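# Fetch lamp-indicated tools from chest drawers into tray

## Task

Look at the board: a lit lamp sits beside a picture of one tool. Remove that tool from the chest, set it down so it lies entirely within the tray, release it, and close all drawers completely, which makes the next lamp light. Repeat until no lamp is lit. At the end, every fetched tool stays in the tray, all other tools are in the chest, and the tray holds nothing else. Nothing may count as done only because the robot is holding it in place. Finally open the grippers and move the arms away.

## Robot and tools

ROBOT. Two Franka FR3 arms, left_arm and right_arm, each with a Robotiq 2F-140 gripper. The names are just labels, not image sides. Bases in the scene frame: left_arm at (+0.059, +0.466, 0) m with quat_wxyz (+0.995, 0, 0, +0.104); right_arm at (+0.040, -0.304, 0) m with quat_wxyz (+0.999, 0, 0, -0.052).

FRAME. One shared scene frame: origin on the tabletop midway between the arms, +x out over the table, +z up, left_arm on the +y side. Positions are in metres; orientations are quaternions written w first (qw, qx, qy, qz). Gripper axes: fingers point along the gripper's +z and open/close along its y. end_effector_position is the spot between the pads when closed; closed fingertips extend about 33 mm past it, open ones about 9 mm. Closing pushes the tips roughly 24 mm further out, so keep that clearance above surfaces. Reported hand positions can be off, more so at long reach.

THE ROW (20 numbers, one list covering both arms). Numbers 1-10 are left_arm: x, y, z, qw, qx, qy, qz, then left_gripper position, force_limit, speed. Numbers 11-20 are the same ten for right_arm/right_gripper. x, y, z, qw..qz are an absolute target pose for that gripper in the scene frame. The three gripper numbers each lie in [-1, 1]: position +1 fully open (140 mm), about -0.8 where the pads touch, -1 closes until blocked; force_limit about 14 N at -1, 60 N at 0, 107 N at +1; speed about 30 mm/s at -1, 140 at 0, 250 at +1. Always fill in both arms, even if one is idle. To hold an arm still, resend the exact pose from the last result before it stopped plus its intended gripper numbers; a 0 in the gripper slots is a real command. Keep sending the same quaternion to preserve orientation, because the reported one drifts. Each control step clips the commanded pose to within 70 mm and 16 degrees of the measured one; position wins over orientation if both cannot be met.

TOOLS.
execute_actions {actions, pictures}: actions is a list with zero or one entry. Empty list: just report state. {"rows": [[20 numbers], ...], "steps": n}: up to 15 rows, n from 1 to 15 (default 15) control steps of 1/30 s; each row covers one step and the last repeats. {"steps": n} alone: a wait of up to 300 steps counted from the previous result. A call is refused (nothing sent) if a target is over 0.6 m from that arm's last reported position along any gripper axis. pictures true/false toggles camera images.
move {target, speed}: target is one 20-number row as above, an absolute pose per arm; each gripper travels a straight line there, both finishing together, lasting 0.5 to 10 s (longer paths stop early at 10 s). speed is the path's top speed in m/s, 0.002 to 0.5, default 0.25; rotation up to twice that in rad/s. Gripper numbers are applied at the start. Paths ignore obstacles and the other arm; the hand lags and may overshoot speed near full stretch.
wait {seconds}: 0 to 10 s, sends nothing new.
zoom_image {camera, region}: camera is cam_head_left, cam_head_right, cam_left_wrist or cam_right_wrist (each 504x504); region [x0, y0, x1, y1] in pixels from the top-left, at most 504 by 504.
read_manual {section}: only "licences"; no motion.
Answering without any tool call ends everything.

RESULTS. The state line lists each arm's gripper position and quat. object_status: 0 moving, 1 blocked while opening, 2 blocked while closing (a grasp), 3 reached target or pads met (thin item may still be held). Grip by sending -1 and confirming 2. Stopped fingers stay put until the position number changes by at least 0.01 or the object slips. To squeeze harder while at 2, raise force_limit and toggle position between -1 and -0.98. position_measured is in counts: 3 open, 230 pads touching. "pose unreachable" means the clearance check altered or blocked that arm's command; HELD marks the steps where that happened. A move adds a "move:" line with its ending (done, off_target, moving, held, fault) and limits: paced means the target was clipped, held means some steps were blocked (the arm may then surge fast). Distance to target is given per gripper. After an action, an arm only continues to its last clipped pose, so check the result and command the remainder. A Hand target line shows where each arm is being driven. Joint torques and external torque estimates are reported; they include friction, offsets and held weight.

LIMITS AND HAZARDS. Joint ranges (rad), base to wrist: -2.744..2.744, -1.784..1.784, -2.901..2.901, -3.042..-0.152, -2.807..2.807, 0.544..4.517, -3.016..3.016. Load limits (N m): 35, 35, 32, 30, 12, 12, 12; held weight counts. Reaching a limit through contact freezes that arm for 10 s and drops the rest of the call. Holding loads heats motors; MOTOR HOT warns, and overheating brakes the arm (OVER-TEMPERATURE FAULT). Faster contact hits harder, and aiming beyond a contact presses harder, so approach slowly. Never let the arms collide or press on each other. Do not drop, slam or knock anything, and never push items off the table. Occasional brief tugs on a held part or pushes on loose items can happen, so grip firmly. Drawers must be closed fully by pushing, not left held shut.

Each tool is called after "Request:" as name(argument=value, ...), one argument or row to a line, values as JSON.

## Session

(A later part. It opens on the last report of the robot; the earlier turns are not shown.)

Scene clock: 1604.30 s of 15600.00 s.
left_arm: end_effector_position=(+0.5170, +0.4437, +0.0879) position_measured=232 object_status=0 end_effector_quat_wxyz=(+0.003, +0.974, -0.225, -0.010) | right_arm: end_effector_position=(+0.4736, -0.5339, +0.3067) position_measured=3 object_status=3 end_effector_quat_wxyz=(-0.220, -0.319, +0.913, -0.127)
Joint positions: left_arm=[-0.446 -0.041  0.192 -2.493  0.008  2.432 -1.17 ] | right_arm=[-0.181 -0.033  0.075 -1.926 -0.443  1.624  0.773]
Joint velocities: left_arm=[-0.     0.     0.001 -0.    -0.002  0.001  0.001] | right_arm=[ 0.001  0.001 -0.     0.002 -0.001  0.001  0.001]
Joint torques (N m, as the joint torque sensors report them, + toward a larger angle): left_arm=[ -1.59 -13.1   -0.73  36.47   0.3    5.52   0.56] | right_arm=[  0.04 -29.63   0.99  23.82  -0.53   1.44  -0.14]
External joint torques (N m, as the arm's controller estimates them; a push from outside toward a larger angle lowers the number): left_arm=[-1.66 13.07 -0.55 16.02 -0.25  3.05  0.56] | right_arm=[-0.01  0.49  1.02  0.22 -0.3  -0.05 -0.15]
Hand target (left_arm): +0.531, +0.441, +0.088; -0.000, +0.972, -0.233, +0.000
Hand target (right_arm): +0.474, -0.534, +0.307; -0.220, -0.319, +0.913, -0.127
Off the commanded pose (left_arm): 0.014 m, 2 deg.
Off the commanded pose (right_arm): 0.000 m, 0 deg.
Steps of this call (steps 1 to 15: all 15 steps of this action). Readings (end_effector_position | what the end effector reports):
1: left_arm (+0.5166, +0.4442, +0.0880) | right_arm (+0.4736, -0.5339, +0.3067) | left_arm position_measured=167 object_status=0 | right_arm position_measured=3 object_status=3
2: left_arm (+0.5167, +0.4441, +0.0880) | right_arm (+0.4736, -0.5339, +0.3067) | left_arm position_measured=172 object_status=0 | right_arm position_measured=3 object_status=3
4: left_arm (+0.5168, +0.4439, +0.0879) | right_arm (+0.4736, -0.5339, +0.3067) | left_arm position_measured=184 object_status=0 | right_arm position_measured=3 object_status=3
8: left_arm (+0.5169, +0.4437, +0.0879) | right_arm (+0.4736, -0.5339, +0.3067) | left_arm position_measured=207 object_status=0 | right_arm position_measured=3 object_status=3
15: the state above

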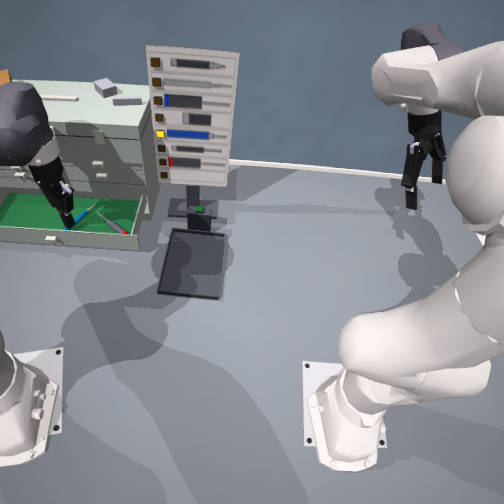

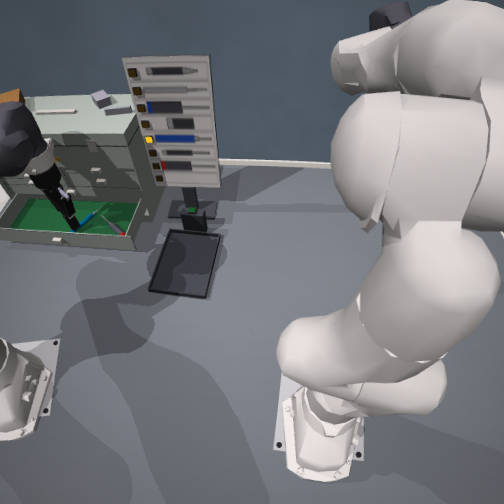

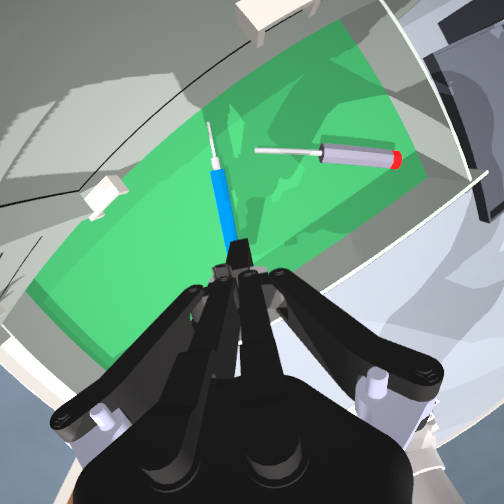

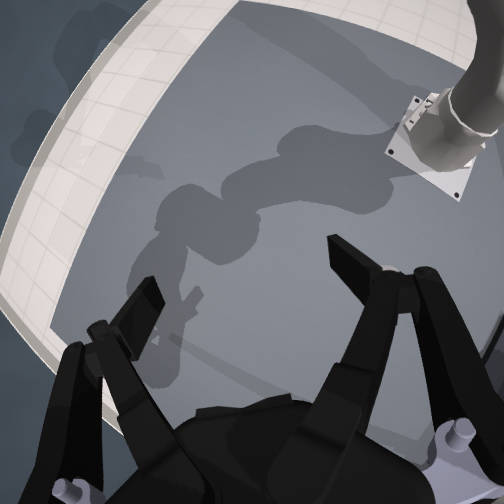

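Request:
move(
  target=[0.512,0.449,0.09,0,0.972,-0.233,0,-0.3,0,0,0.4736,-0.5339,0.3067,-0.220,-0.319,0.913,-0.127,1,0,0],
  speed=0.04,
)

Request:
move(
  target=[0.522,0.445,0.088,0.0245,0.966,-0.232,0.102,-0.3,0,0,0.4736,-0.5339,0.3067,-0.220,-0.319,0.913,-0.127,1,0,0],
  speed=0.08,
)

Request:
move(
  target=[0.522,0.445,0.078,0.0245,0.966,-0.232,0.102,-0.3,0,0,0.4736,-0.5339,0.3067,-0.220,-0.319,0.913,-0.127,1,0,0],
  speed=0.02,
)

Scene clock: 1619.90 s of 15600.00 s.
left_arm: end_effector_position=(+0.5112, +0.4470, +0.0895) position_measured=167 object_status=3 end_effector_quat_wxyz=(+0.001, +0.973, -0.230, -0.002) | right_arm: end_effector_position=(+0.4736, -0.5339, +0.3067) position_measured=3 object_status=3 end_effector_quat_wxyz=(-0.220, -0.319, +0.913, -0.127)
Joint positions: left_arm=[-0.445 -0.072  0.197 -2.529  0.019  2.453 -1.161] | right_arm=[-0.181 -0.033  0.075 -1.926 -0.443  1.624  0.773]
Joint velocities: left_arm=[ 0.    -0.003  0.003 -0.004  0.005  0.015  0.011] | right_arm=[-0.002 -0.     0.    -0.    -0.001  0.    -0.001]
Joint torques (N m, as the joint torque sensors report them, + toward a larger angle): left_arm=[  1.   -26.48   1.9   19.93   1.17   2.97   0.15] | right_arm=[ -0.17 -29.67   0.56  23.56  -0.53   1.48  -0.12]
External joint torques (N m, as the arm's controller estimates them; a push from outside toward a larger angle lowers the number): left_arm=[ 1.07 -1.48  2.43 -0.61  0.63  0.43  0.15] | right_arm=[-0.08  0.52  0.72 -0.06 -0.29 -0.01 -0.13]
Hand target (left_arm): +0.512, +0.449, +0.090; +0.000, +0.972, -0.233, +0.000
Hand target (right_arm): +0.474, -0.534, +0.307; -0.220, -0.319, +0.913, -0.127
Off the commanded pose (left_arm): 0.002 m, 0 deg.
Off the commanded pose (right_arm): 0.000 m, 0 deg.
After step 90, 11.90 s passed at rest.
move: done

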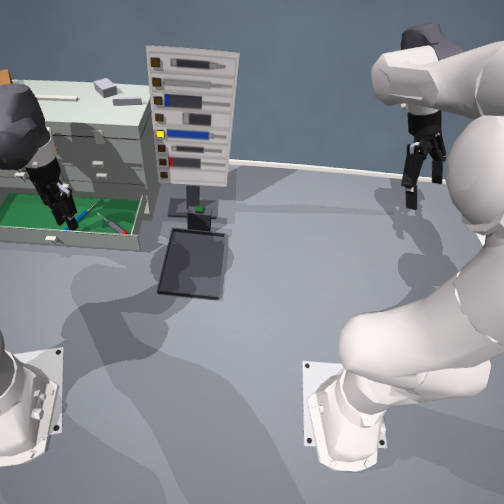

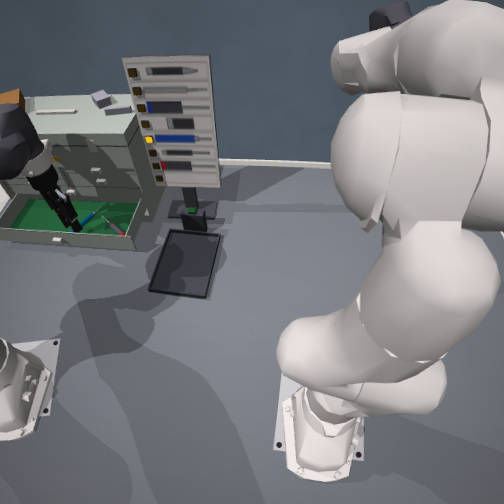

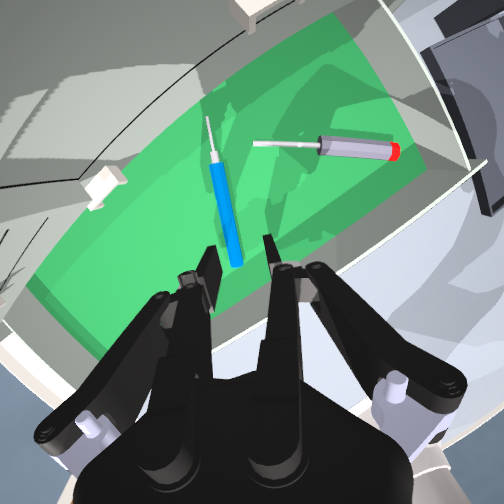

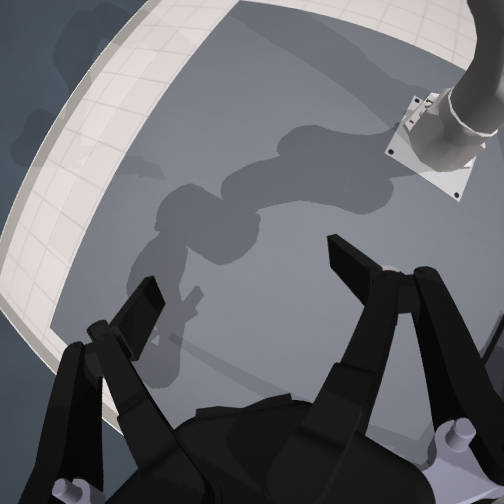

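Scene clock: 1621.80 s of 15600.00 s.
left_arm: end_effector_position=(+0.5219, +0.4446, +0.0863) position_measured=167 object_status=3 end_effector_quat_wxyz=(+0.028, +0.969, -0.226, +0.100) | right_arm: end_effector_position=(+0.4736, -0.5339, +0.3067) position_measured=3 object_status=3 end_effector_quat_wxyz=(-0.220, -0.319, +0.913, -0.127)
Joint positions: left_arm=[-0.481 -0.143  0.264 -2.692 -0.153  2.734 -0.985] | right_arm=[-0.181 -0.033  0.075 -1.926 -0.443  1.624  0.773]
Joint velocities: left_arm=[-0.006 -0.001  0.006 -0.001 -0.01   0.01   0.043] | right_arm=[-0.    -0.001 -0.    -0.001  0.     0.001  0.   ]
Joint torques (N m, as the joint torque sensors report them, + toward a larger angle): left_arm=[ -2.01 -23.16   0.31  18.76   0.13   3.43   0.16] | right_arm=[ -0.05 -29.31   0.77  24.    -0.56   1.49  -0.12]
External joint torques (N m, as the arm's controller estimates them; a push from outside toward a larger angle lowers the number): left_arm=[-2.03 -2.    1.37 -0.63 -0.5   0.55  0.16] | right_arm=[-0.12  0.87  0.78  0.4  -0.33  0.   -0.13]
Hand target (left_arm): +0.522, +0.444, +0.087; +0.027, +0.967, -0.233, +0.102
Hand target (right_arm): +0.474, -0.534, +0.307; -0.220, -0.319, +0.913, -0.127
Off the commanded pose (left_arm): 0.002 m, 1 deg.
Off the commanded pose (right_arm): 0.000 m, 0 deg.
move: done

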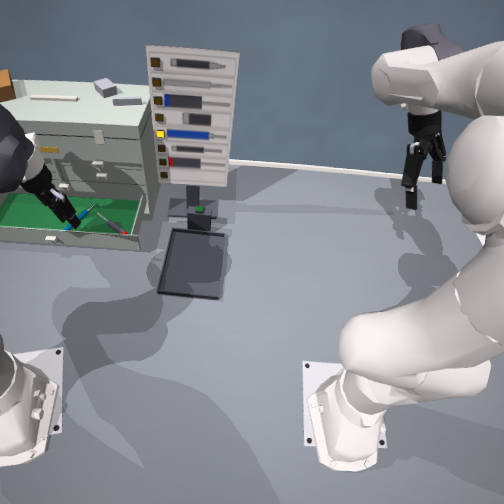

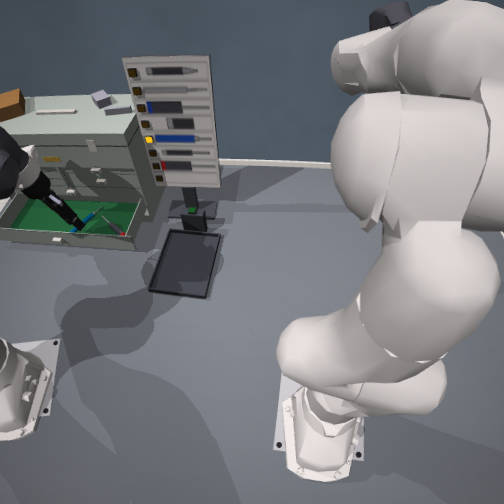

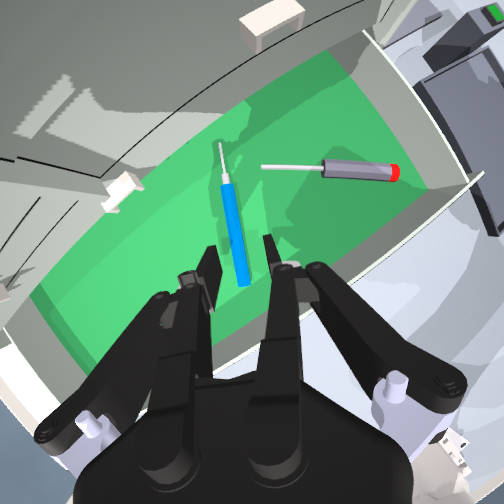

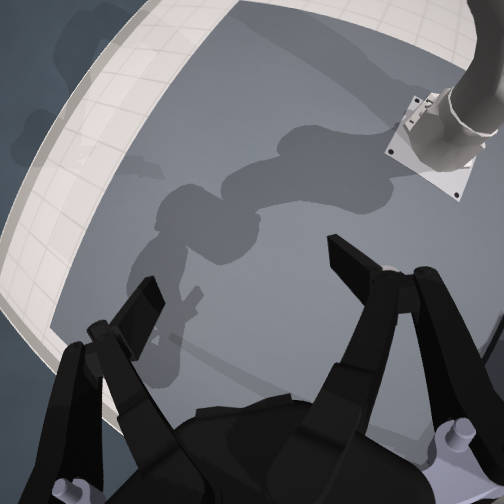

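Scene clock: 1622.50 s of 15600.00 s.
left_arm: end_effector_position=(+0.5217, +0.4457, +0.0786) position_measured=167 object_status=3 end_effector_quat_wxyz=(+0.025, +0.968, -0.228, +0.101) | right_arm: end_effector_position=(+0.4736, -0.5339, +0.3067) position_measured=3 object_status=3 end_effector_quat_wxyz=(-0.220, -0.319, +0.913, -0.127)
Joint positions: left_arm=[-0.484 -0.123  0.264 -2.699 -0.162  2.762 -0.973] | right_arm=[-0.181 -0.033  0.075 -1.926 -0.443  1.624  0.773]
Joint velocities: left_arm=[-0.    -0.     0.     0.    -0.008  0.02   0.016] | right_arm=[ 0.001  0.001  0.001  0.001  0.     0.    -0.   ]
Joint torques (N m, as the joint torque sensors report them, + toward a larger angle): left_arm=[ -1.42 -21.02   0.63  18.38   0.14   3.31   0.22] | right_arm=[  0.03 -29.73   1.18  23.73  -0.48   1.49  -0.09]
External joint torques (N m, as the arm's controller estimates them; a push from outside toward a larger angle lowers the number): left_arm=[-1.37  0.47  1.61 -0.64 -0.48  0.43  0.22] | right_arm=[-0.07  0.62  1.15 -0.01 -0.25 -0.02 -0.1 ]
Hand target (left_arm): +0.522, +0.445, +0.078; +0.024, +0.967, -0.232, +0.102
Hand target (right_arm): +0.474, -0.534, +0.307; -0.220, -0.319, +0.913, -0.127
Off the commanded pose (left_arm): 0.001 m, 0 deg.
Off the commanded pose (right_arm): 0.000 m, 0 deg.
move: done

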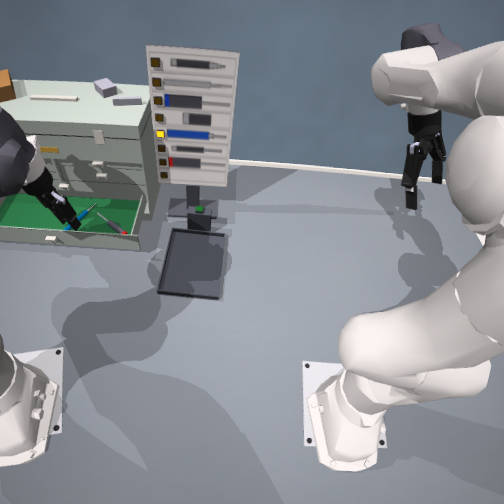

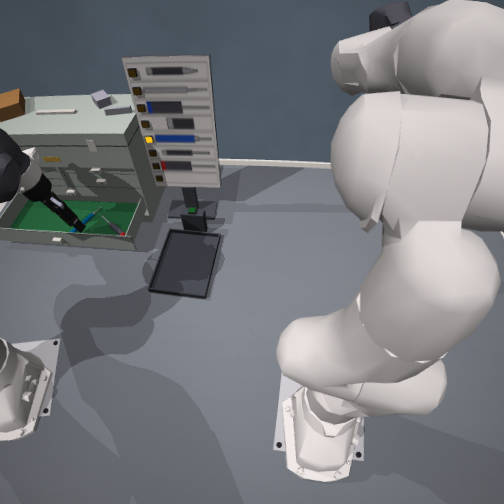

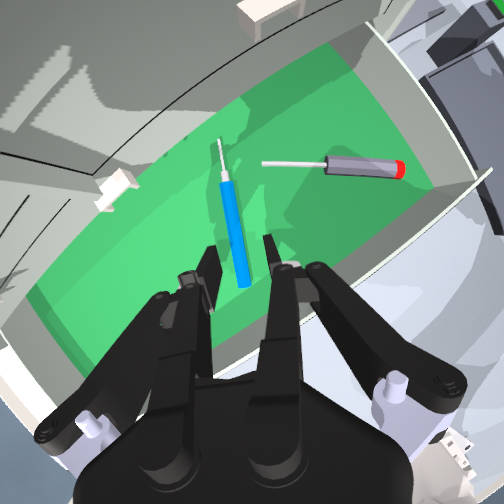

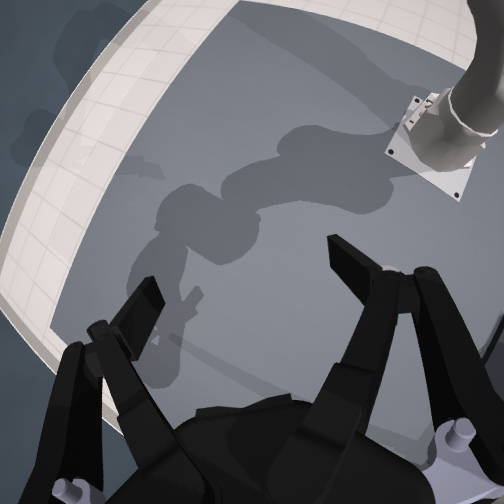

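Probe for the floor: narrow fingers to -0.5 and descend slowly.

Request:
move(
  target=[0.523,0.446,0.066,0.0245,0.966,-0.232,0.102,-0.5,0,-0.5,0.4736,-0.5339,0.3067,-0.220,-0.319,0.913,-0.127,1,0,0],
  speed=0.015,
)

Scene clock: 1627.73 s of 15600.00 s.
left_arm: end_effector_position=(+0.5231, +0.4463, +0.0677) position_measured=192 object_status=3 end_effector_quat_wxyz=(+0.025, +0.968, -0.228, +0.102) | right_arm: end_effector_position=(+0.4736, -0.5339, +0.3067) position_measured=3 object_status=3 end_effector_quat_wxyz=(-0.220, -0.319, +0.913, -0.127)
Joint positions: left_arm=[-0.49  -0.088  0.264 -2.699 -0.205  2.796 -0.938] | right_arm=[-0.181 -0.033  0.075 -1.926 -0.443  1.624  0.773]
Joint velocities: left_arm=[-0.001  0.002 -0.001  0.    -0.013  0.007  0.023] | right_arm=[ 0.001  0.    -0.    -0.     0.001  0.001 -0.001]
Joint torques (N m, as the joint torque sensors report them, + toward a larger angle): left_arm=[ -1.36 -20.48   0.87  18.67   0.14   3.59   0.2 ] | right_arm=[ -0.36 -29.84   0.86  23.61  -0.49   1.46  -0.14]
External joint torques (N m, as the arm's controller estimates them; a push from outside toward a larger angle lowers the number): left_arm=[-1.33  1.67  1.58  0.13 -0.48  0.7   0.19] | right_arm=[-0.43  0.16  0.86  0.07 -0.28 -0.03 -0.14]
Hand target (left_arm): +0.523, +0.446, +0.066; +0.024, +0.967, -0.232, +0.102
Hand target (right_arm): +0.474, -0.534, +0.307; -0.220, -0.319, +0.913, -0.127
Off the commanded pose (left_arm): 0.002 m, 1 deg.
Off the commanded pose (right_arm): 0.000 m, 0 deg.
After step 90, 1.13 s passed at rest.
move: done

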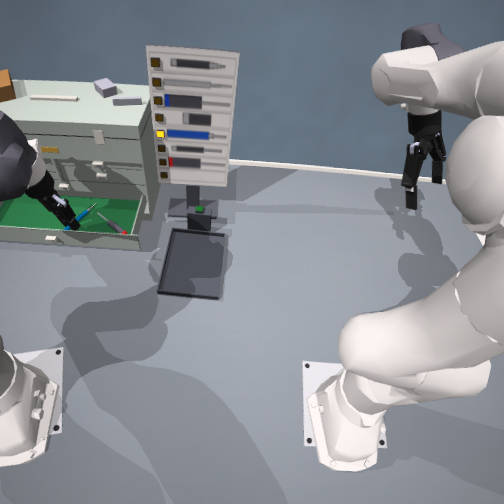

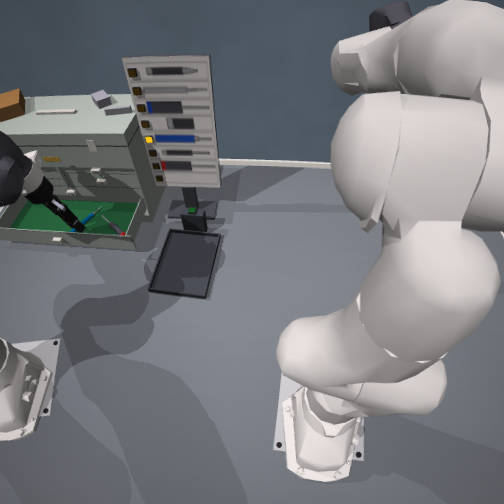

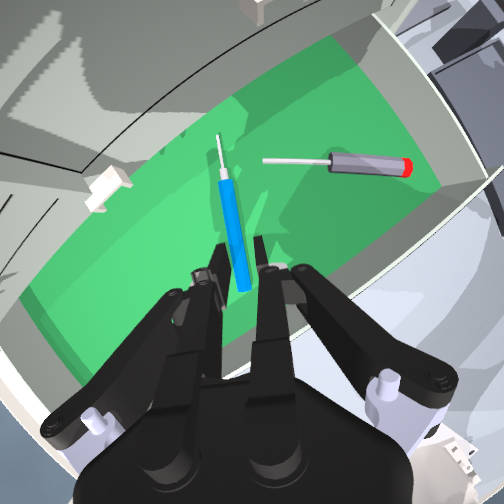

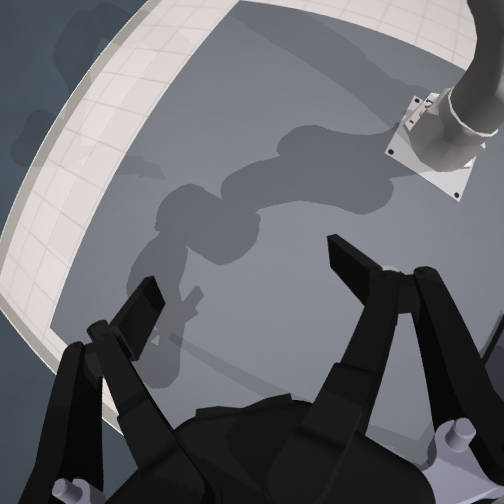

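Probably just touching. Lift slightly and close.

Request:
execute_actions(
  actions=[
    {"rows":[[0.523,0.447,0.069,0.0245,0.966,-0.232,0.102,-1,-0.2,-0.5,0.4736,-0.5339,0.3067,-0.220,-0.319,0.913,-0.127,1,0,0]],"steps":15},
  ],
  pictures=false,
)

Request:
move(
  target=[0.51,0.447,0.16,0.0245,0.966,-0.232,0.102,-1,-0.2,-0.5,0.4736,-0.5339,0.3067,-0.220,-0.319,0.913,-0.127,1,0,0],
  speed=0.08,
)

Scene clock: 1635.57 s of 15600.00 s.
left_arm: end_effector_position=(+0.5238, +0.4459, +0.0691) position_measured=217 object_status=2 end_effector_quat_wxyz=(+0.025, +0.967, -0.232, +0.103) | right_arm: end_effector_position=(+0.4736, -0.5339, +0.3067) position_measured=3 object_status=3 end_effector_quat_wxyz=(-0.220, -0.319, +0.913, -0.127)
Joint positions: left_arm=[-0.49  -0.091  0.264 -2.699 -0.204  2.796 -0.931] | right_arm=[-0.181 -0.033  0.075 -1.926 -0.443  1.624  0.773]
Joint velocities: left_arm=[ 0.002  0.    -0.    -0.001  0.002 -0.    -0.001] | right_arm=[-0.002 -0.001 -0.     0.001  0.001 -0.002 -0.002]
Joint torques (N m, as the joint torque sensors report them, + toward a larger angle): left_arm=[  0.64 -23.68   1.3   19.06   1.28   2.48   0.07] | right_arm=[ -0.23 -29.82   0.78  24.07  -0.54   1.48  -0.15]
External joint torques (N m, as the arm's controller estimates them; a push from outside toward a larger angle lowers the number): left_arm=[ 0.61 -1.66  1.97  0.58  0.67 -0.4   0.06] | right_arm=[-0.18  0.5   0.9   0.38 -0.31 -0.01 -0.16]
Hand target (left_arm): +0.523, +0.447, +0.069; +0.025, +0.967, -0.232, +0.102
Hand target (right_arm): +0.474, -0.534, +0.307; -0.220, -0.319, +0.913, -0.127
Off the commanded pose (left_arm): 0.001 m, 0 deg.
Off the commanded pose (right_arm): 0.000 m, 0 deg.
Steps of this call (steps 1 to 90: nothing new was sent; then 4.33 s passed at rest; steps 91 to 105: all 15 steps of this action). Readings (end_effector_position | what the end effector reports):
91: left_arm (+0.5233, +0.4461, +0.0680) | right_arm (+0.4736, -0.5339, +0.3067) | left_arm position_measured=192 object_status=0 | right_arm position_measured=3 object_status=3
92: left_arm (+0.5236, +0.4460, +0.0685) | right_arm (+0.4736, -0.5339, +0.3067) | left_arm position_measured=196 object_status=0 | right_arm position_measured=3 object_status=3
94: left_arm (+0.5238, +0.4460, +0.0690) | right_arm (+0.4736, -0.5339, +0.3067) | left_arm position_measured=205 object_status=0 | right_arm position_measured=3 object_status=3
98: left_arm (+0.5238, +0.4459, +0.0690) | right_arm (+0.4736, -0.5339, +0.3067) | left_arm position_measured=217 object_status=0 | right_arm position_measured=3 object_status=3
105: the state above

Scene clock: 1637.53 s of 15600.00 s.
left_arm: end_effector_position=(+0.5102, +0.4449, +0.1580) position_measured=217 object_status=2 end_effector_quat_wxyz=(+0.027, +0.966, -0.236, +0.103) | right_arm: end_effector_position=(+0.4736, -0.5339, +0.3067) position_measured=3 object_status=3 end_effector_quat_wxyz=(-0.220, -0.319, +0.913, -0.127)
Joint positions: left_arm=[-0.404 -0.352  0.202 -2.675 -0.054  2.517 -1.049] | right_arm=[-0.181 -0.033  0.075 -1.926 -0.443  1.624  0.773]
Joint velocities: left_arm=[-0.    -0.001 -0.     0.001  0.001 -0.009 -0.009] | right_arm=[-0.001  0.001 -0.    -0.     0.002 -0.    -0.   ]
Joint torques (N m, as the joint torque sensors report them, + toward a larger angle): left_arm=[  0.89 -18.55  -1.42  24.18   1.2    2.66  -0.16] | right_arm=[ -0.27 -29.79   0.85  23.65  -0.51   1.48  -0.14]
External joint torques (N m, as the arm's controller estimates them; a push from outside toward a larger angle lowers the number): left_arm=[ 0.91 -1.33  0.63  1.86  0.52 -0.28 -0.17] | right_arm=[-0.19  0.22  1.01  0.15 -0.28  0.01 -0.15]
Hand target (left_arm): +0.510, +0.446, +0.159; +0.027, +0.967, -0.233, +0.102
Hand target (right_arm): +0.474, -0.534, +0.307; -0.220, -0.319, +0.913, -0.127
Off the commanded pose (left_arm): 0.003 m, 1 deg.
Off the commanded pose (right_arm): 0.000 m, 0 deg.
move: done

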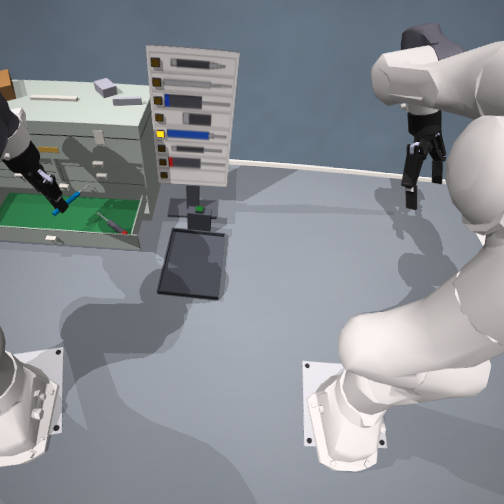

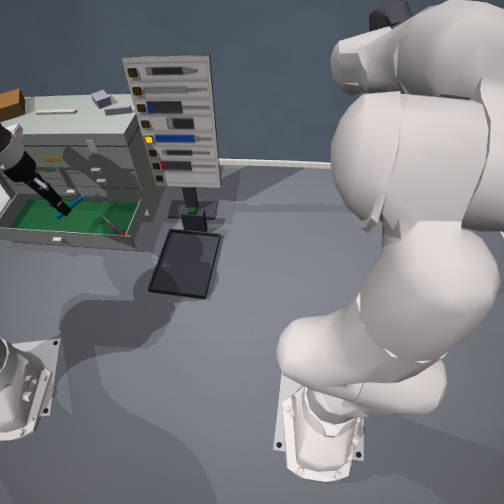

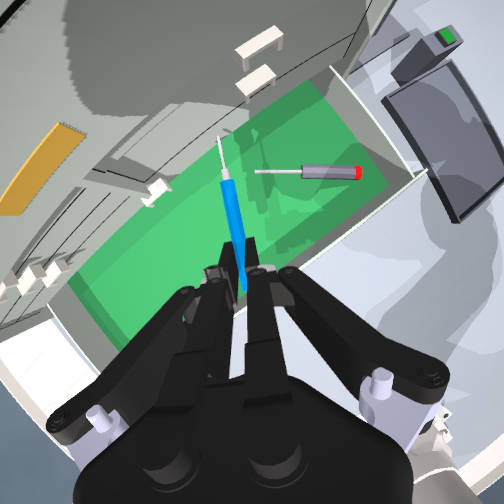

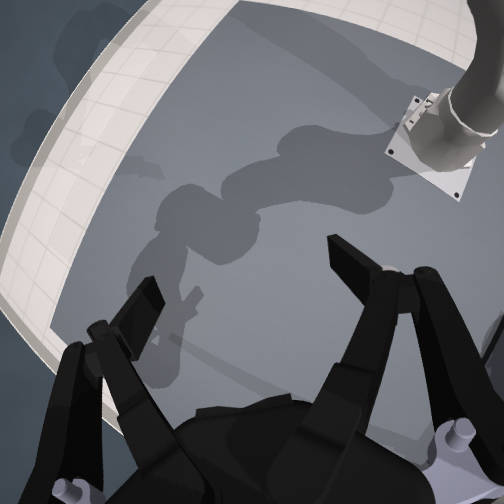

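Request:
move(
  target=[0.43,0.28,0.2,0.012,0.988,-0.115,0.104,-1,-0.2,-0.5,0.4736,-0.5339,0.3067,-0.220,-0.319,0.913,-0.127,1,0,0],
  speed=0.2,
)

Request:
move(
  target=[0.40,0.13,0.18,0,0.994,0,0.105,-1,-0.2,-0.5,0.4736,-0.5339,0.3067,-0.220,-0.319,0.913,-0.127,1,0,0],
  speed=0.2,
)

Scene clock: 1648.33 s of 15600.00 s.
left_arm: end_effector_position=(+0.4308, +0.2846, +0.1995) position_measured=217 object_status=2 end_effector_quat_wxyz=(+0.008, +0.987, -0.121, +0.104) | right_arm: end_effector_position=(+0.4736, -0.5339, +0.3067) position_measured=3 object_status=3 end_effector_quat_wxyz=(-0.220, -0.319, +0.913, -0.127)
Joint positions: left_arm=[-0.324 -0.599 -0.379 -2.732 -0.224  2.359 -1.638] | right_arm=[-0.181 -0.033  0.075 -1.926 -0.443  1.624  0.773]
Joint velocities: left_arm=[ 0.002 -0.001 -0.001  0.001 -0.003 -0.003 -0.026] | right_arm=[-0.002  0.001  0.001  0.001 -0.001  0.     0.   ]
Joint torques (N m, as the joint torque sensors report them, + toward a larger angle): left_arm=[  1.46 -11.64   4.5   25.16   0.17   2.67  -0.16] | right_arm=[ -0.17 -29.67   1.    24.05  -0.53   1.49  -0.13]
External joint torques (N m, as the arm's controller estimates them; a push from outside toward a larger angle lowers the number): left_arm=[ 1.43 -1.73  0.22  2.05 -0.56 -0.31 -0.16] | right_arm=[-0.12  0.37  1.13  0.48 -0.3   0.   -0.13]
Hand target (left_arm): +0.431, +0.284, +0.201; +0.009, +0.988, -0.114, +0.104
Hand target (right_arm): +0.474, -0.534, +0.307; -0.220, -0.319, +0.913, -0.127
Off the commanded pose (left_arm): 0.005 m, 1 deg.
Off the commanded pose (right_arm): 0.000 m, 0 deg.
After step 90, 5.87 s passed at rest.
move: off_target (left_arm)

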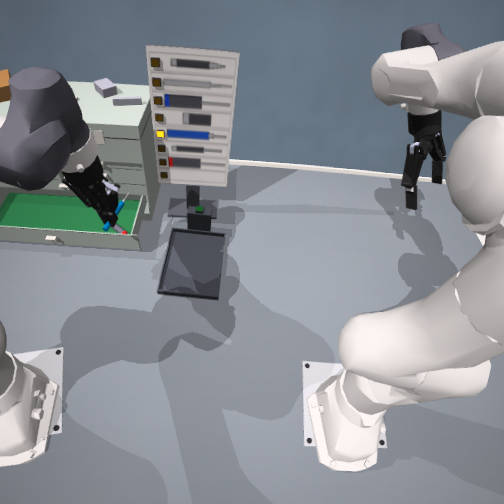

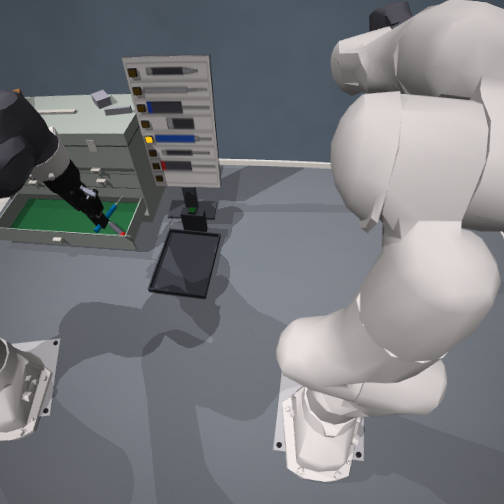

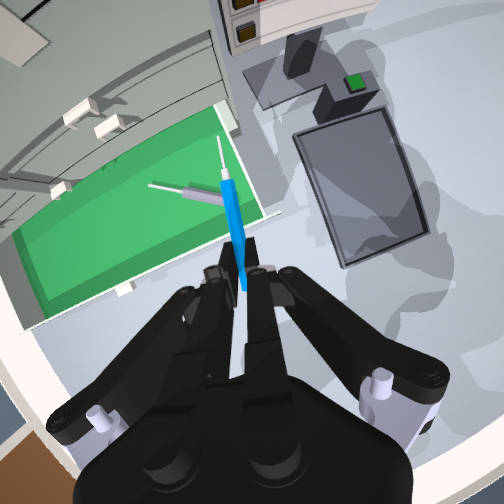

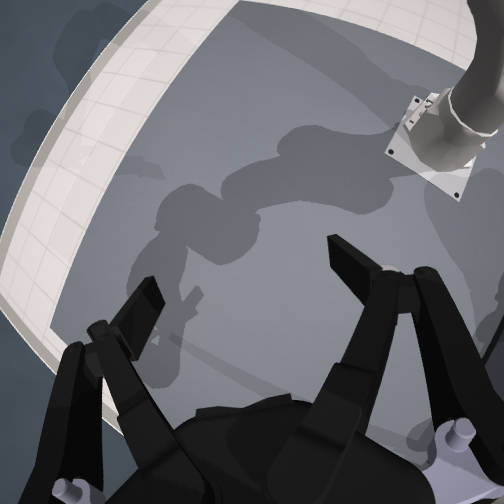

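Scene clock: 1650.13 s of 15600.00 s.
left_arm: end_effector_position=(+0.4026, +0.1349, +0.1807) position_measured=217 object_status=2 end_effector_quat_wxyz=(-0.007, +0.994, -0.005, +0.108) | right_arm: end_effector_position=(+0.4736, -0.5339, +0.3067) position_measured=3 object_status=3 end_effector_quat_wxyz=(-0.220, -0.319, +0.913, -0.127)
Joint positions: left_arm=[-0.075 -0.465 -0.97  -2.511 -0.305  2.358 -2.168] | right_arm=[-0.181 -0.033  0.075 -1.926 -0.443  1.624  0.773]
Joint velocities: left_arm=[ 0.002 -0.002 -0.004  0.002 -0.001 -0.005 -0.026] | right_arm=[ 0.001 -0.001 -0.     0.001 -0.    -0.001 -0.   ]
Joint torques (N m, as the joint torque sensors report them, + toward a larger angle): left_arm=[ 1.08 -7.61 10.01 24.23  0.19  2.52 -0.12] | right_arm=[  0.29 -29.84   1.12  23.18  -0.53   1.51  -0.16]
External joint torques (N m, as the arm's controller estimates them; a push from outside toward a larger angle lowers the number): left_arm=[ 1.15 -1.27  0.4   2.92 -0.53 -0.34 -0.13] | right_arm=[ 0.33  0.42  1.24 -0.47 -0.3   0.02 -0.16]
Hand target (left_arm): +0.403, +0.135, +0.181; -0.006, +0.994, +0.002, +0.108
Hand target (right_arm): +0.474, -0.534, +0.307; -0.220, -0.319, +0.913, -0.127
Off the commanded pose (left_arm): 0.006 m, 1 deg.
Off the commanded pose (right_arm): 0.000 m, 0 deg.
move: off_target (left_arm)

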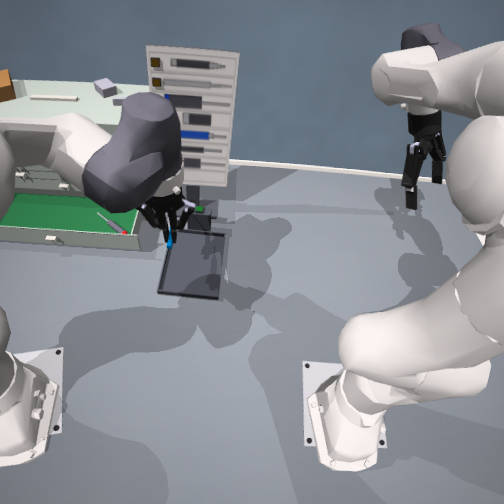

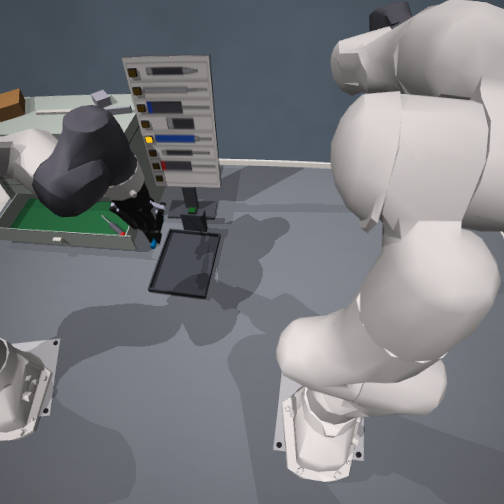

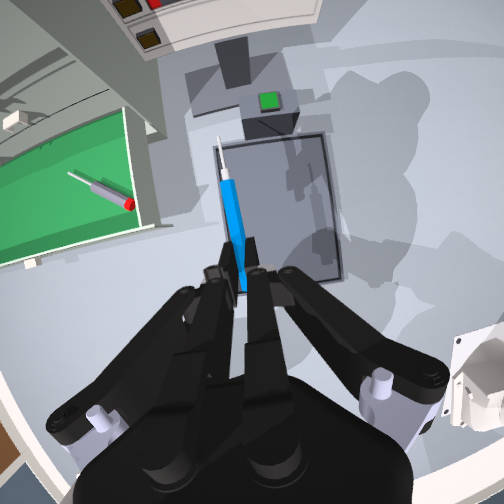

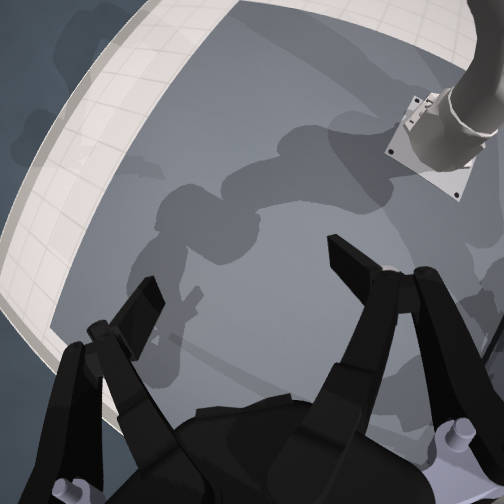

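Request:
move(
  target=[0.40,0.025,0.09,0,0.994,0,0.105,-1,-0.2,-0.5,0.4736,-0.5339,0.3067,-0.220,-0.319,0.913,-0.127,1,0,0],
  speed=0.15,
)

Scene clock: 1661.60 s of 15600.00 s.
left_arm: end_effector_position=(+0.4026, +0.0295, +0.0870) position_measured=217 object_status=2 end_effector_quat_wxyz=(-0.007, +0.994, +0.002, +0.108) | right_arm: end_effector_position=(+0.4736, -0.5339, +0.3067) position_measured=3 object_status=3 end_effector_quat_wxyz=(-0.220, -0.319, +0.913, -0.127)
Joint positions: left_arm=[ 0.782 -0.357 -1.972 -2.311 -0.24   2.545 -2.406] | right_arm=[-0.181 -0.033  0.075 -1.926 -0.443  1.624  0.773]
Joint velocities: left_arm=[ 0.004  0.001 -0.004  0.001 -0.001 -0.011  0.004] | right_arm=[-0.    -0.     0.    -0.001 -0.    -0.     0.001]
Joint torques (N m, as the joint torque sensors report them, + toward a larger angle): left_arm=[ 1.34 19.16  8.65 21.2   0.58  2.6   0.16] | right_arm=[ -0.3  -29.65   1.18  23.91  -0.54   1.45  -0.09]
External joint torques (N m, as the arm's controller estimates them; a push from outside toward a larger angle lowers the number): left_arm=[ 1.33  1.33 -1.19  1.83  0.11 -0.15  0.15] | right_arm=[-0.34  0.56  1.21  0.29 -0.31 -0.04 -0.1 ]
Hand target (left_arm): +0.403, +0.029, +0.087; -0.008, +0.994, +0.000, +0.107
Hand target (right_arm): +0.474, -0.534, +0.307; -0.220, -0.319, +0.913, -0.127
Off the commanded pose (left_arm): 0.006 m, 1 deg.
Off the commanded pose (right_arm): 0.000 m, 0 deg.
After step 90, 6.60 s passed at rest.
move: off_target (left_arm)

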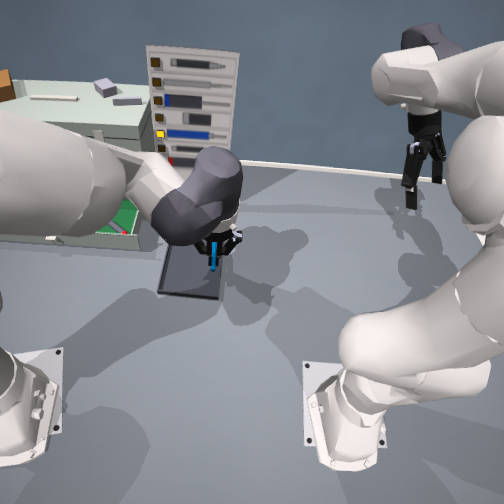

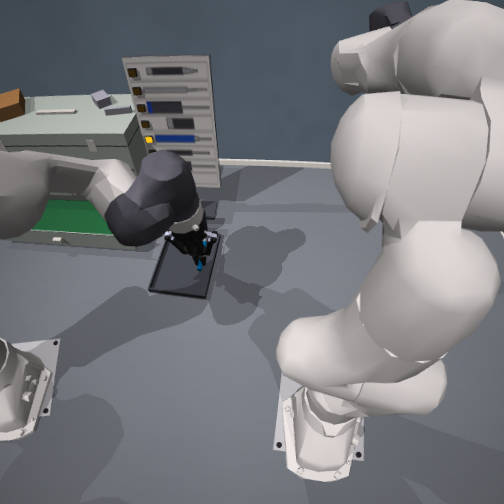

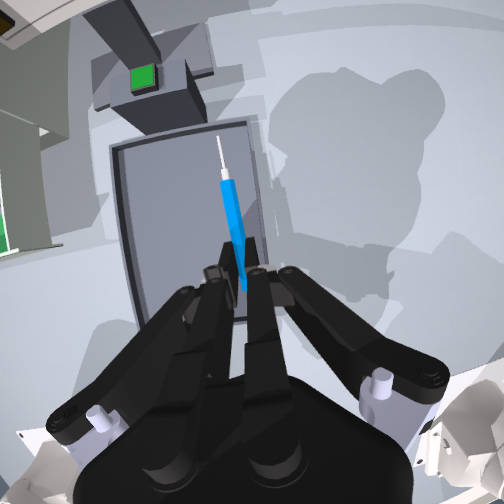

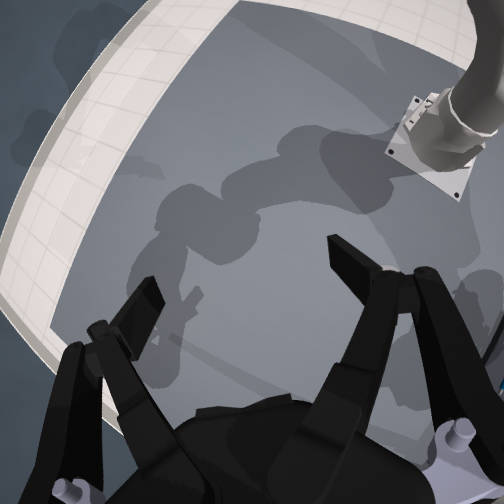

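Request:
move(
  target=[0.40,0.034,0.044,0,0.994,0,0.105,-1,-0.2,-0.5,0.4736,-0.5339,0.3067,-0.220,-0.319,0.913,-0.127,1,0,0],
  speed=0.05,
)

Scene clock: 1668.87 s of 15600.00 s.
left_arm: end_effector_position=(+0.3993, +0.0351, +0.0438) position_measured=217 object_status=2 end_effector_quat_wxyz=(-0.002, +0.995, +0.003, +0.104) | right_arm: end_effector_position=(+0.4736, -0.5339, +0.3067) position_measured=3 object_status=3 end_effector_quat_wxyz=(-0.220, -0.319, +0.913, -0.127)
Joint positions: left_arm=[ 0.93  -0.405 -2.141 -2.346 -0.331  2.652 -2.35 ] | right_arm=[-0.181 -0.033  0.075 -1.926 -0.443  1.624  0.773]
Joint velocities: left_arm=[ 0.011  0.001 -0.01  -0.001 -0.002  0.017  0.013] | right_arm=[ 0.002 -0.     0.    -0.001 -0.    -0.     0.   ]
Joint torques (N m, as the joint torque sensors report them, + toward a larger angle): left_arm=[ 1.38 23.73  8.77 17.25  0.29  3.38  0.19] | right_arm=[ -0.11 -29.69   1.21  23.69  -0.52   1.48  -0.23]
External joint torques (N m, as the arm's controller estimates them; a push from outside toward a larger angle lowers the number): left_arm=[ 1.45  1.34 -1.33 -0.46 -0.09  0.59  0.19] | right_arm=[-0.24  0.47  1.15  0.1  -0.3  -0.02 -0.24]
Hand target (left_arm): +0.400, +0.035, +0.044; -0.001, +0.994, +0.000, +0.105
Hand target (right_arm): +0.474, -0.534, +0.307; -0.220, -0.319, +0.913, -0.127
Off the commanded pose (left_arm): 0.001 m, 0 deg.
Off the commanded pose (right_arm): 0.000 m, 0 deg.
After step 90, 3.00 s passed at rest.
move: done

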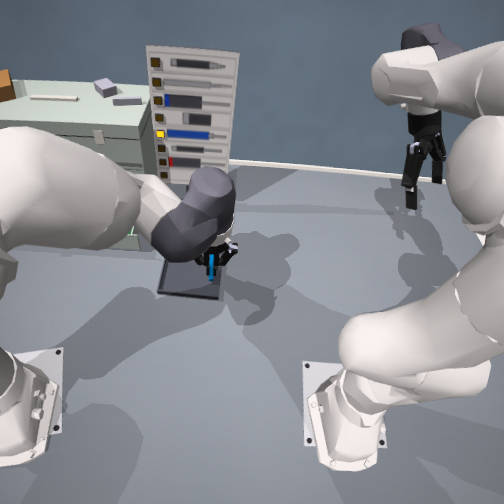

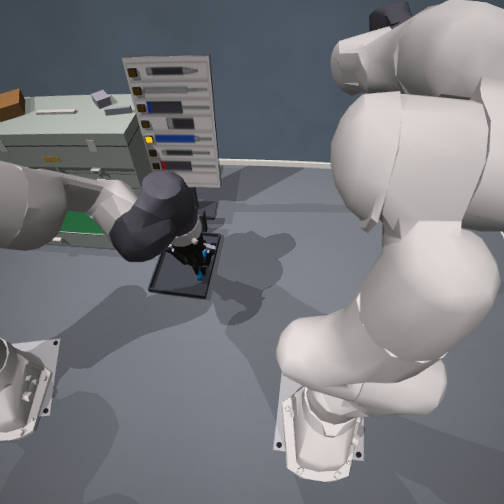

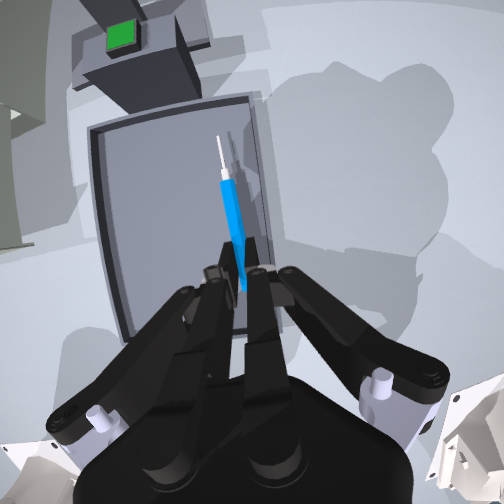

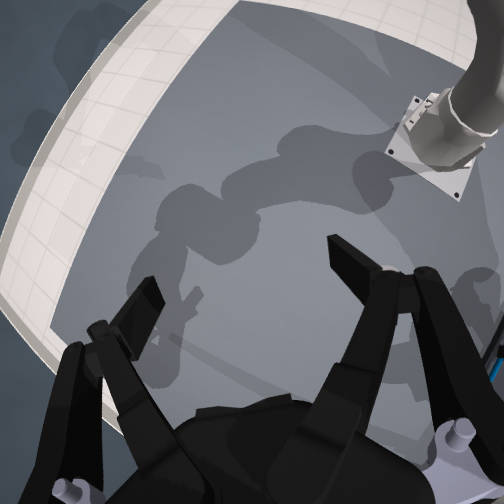

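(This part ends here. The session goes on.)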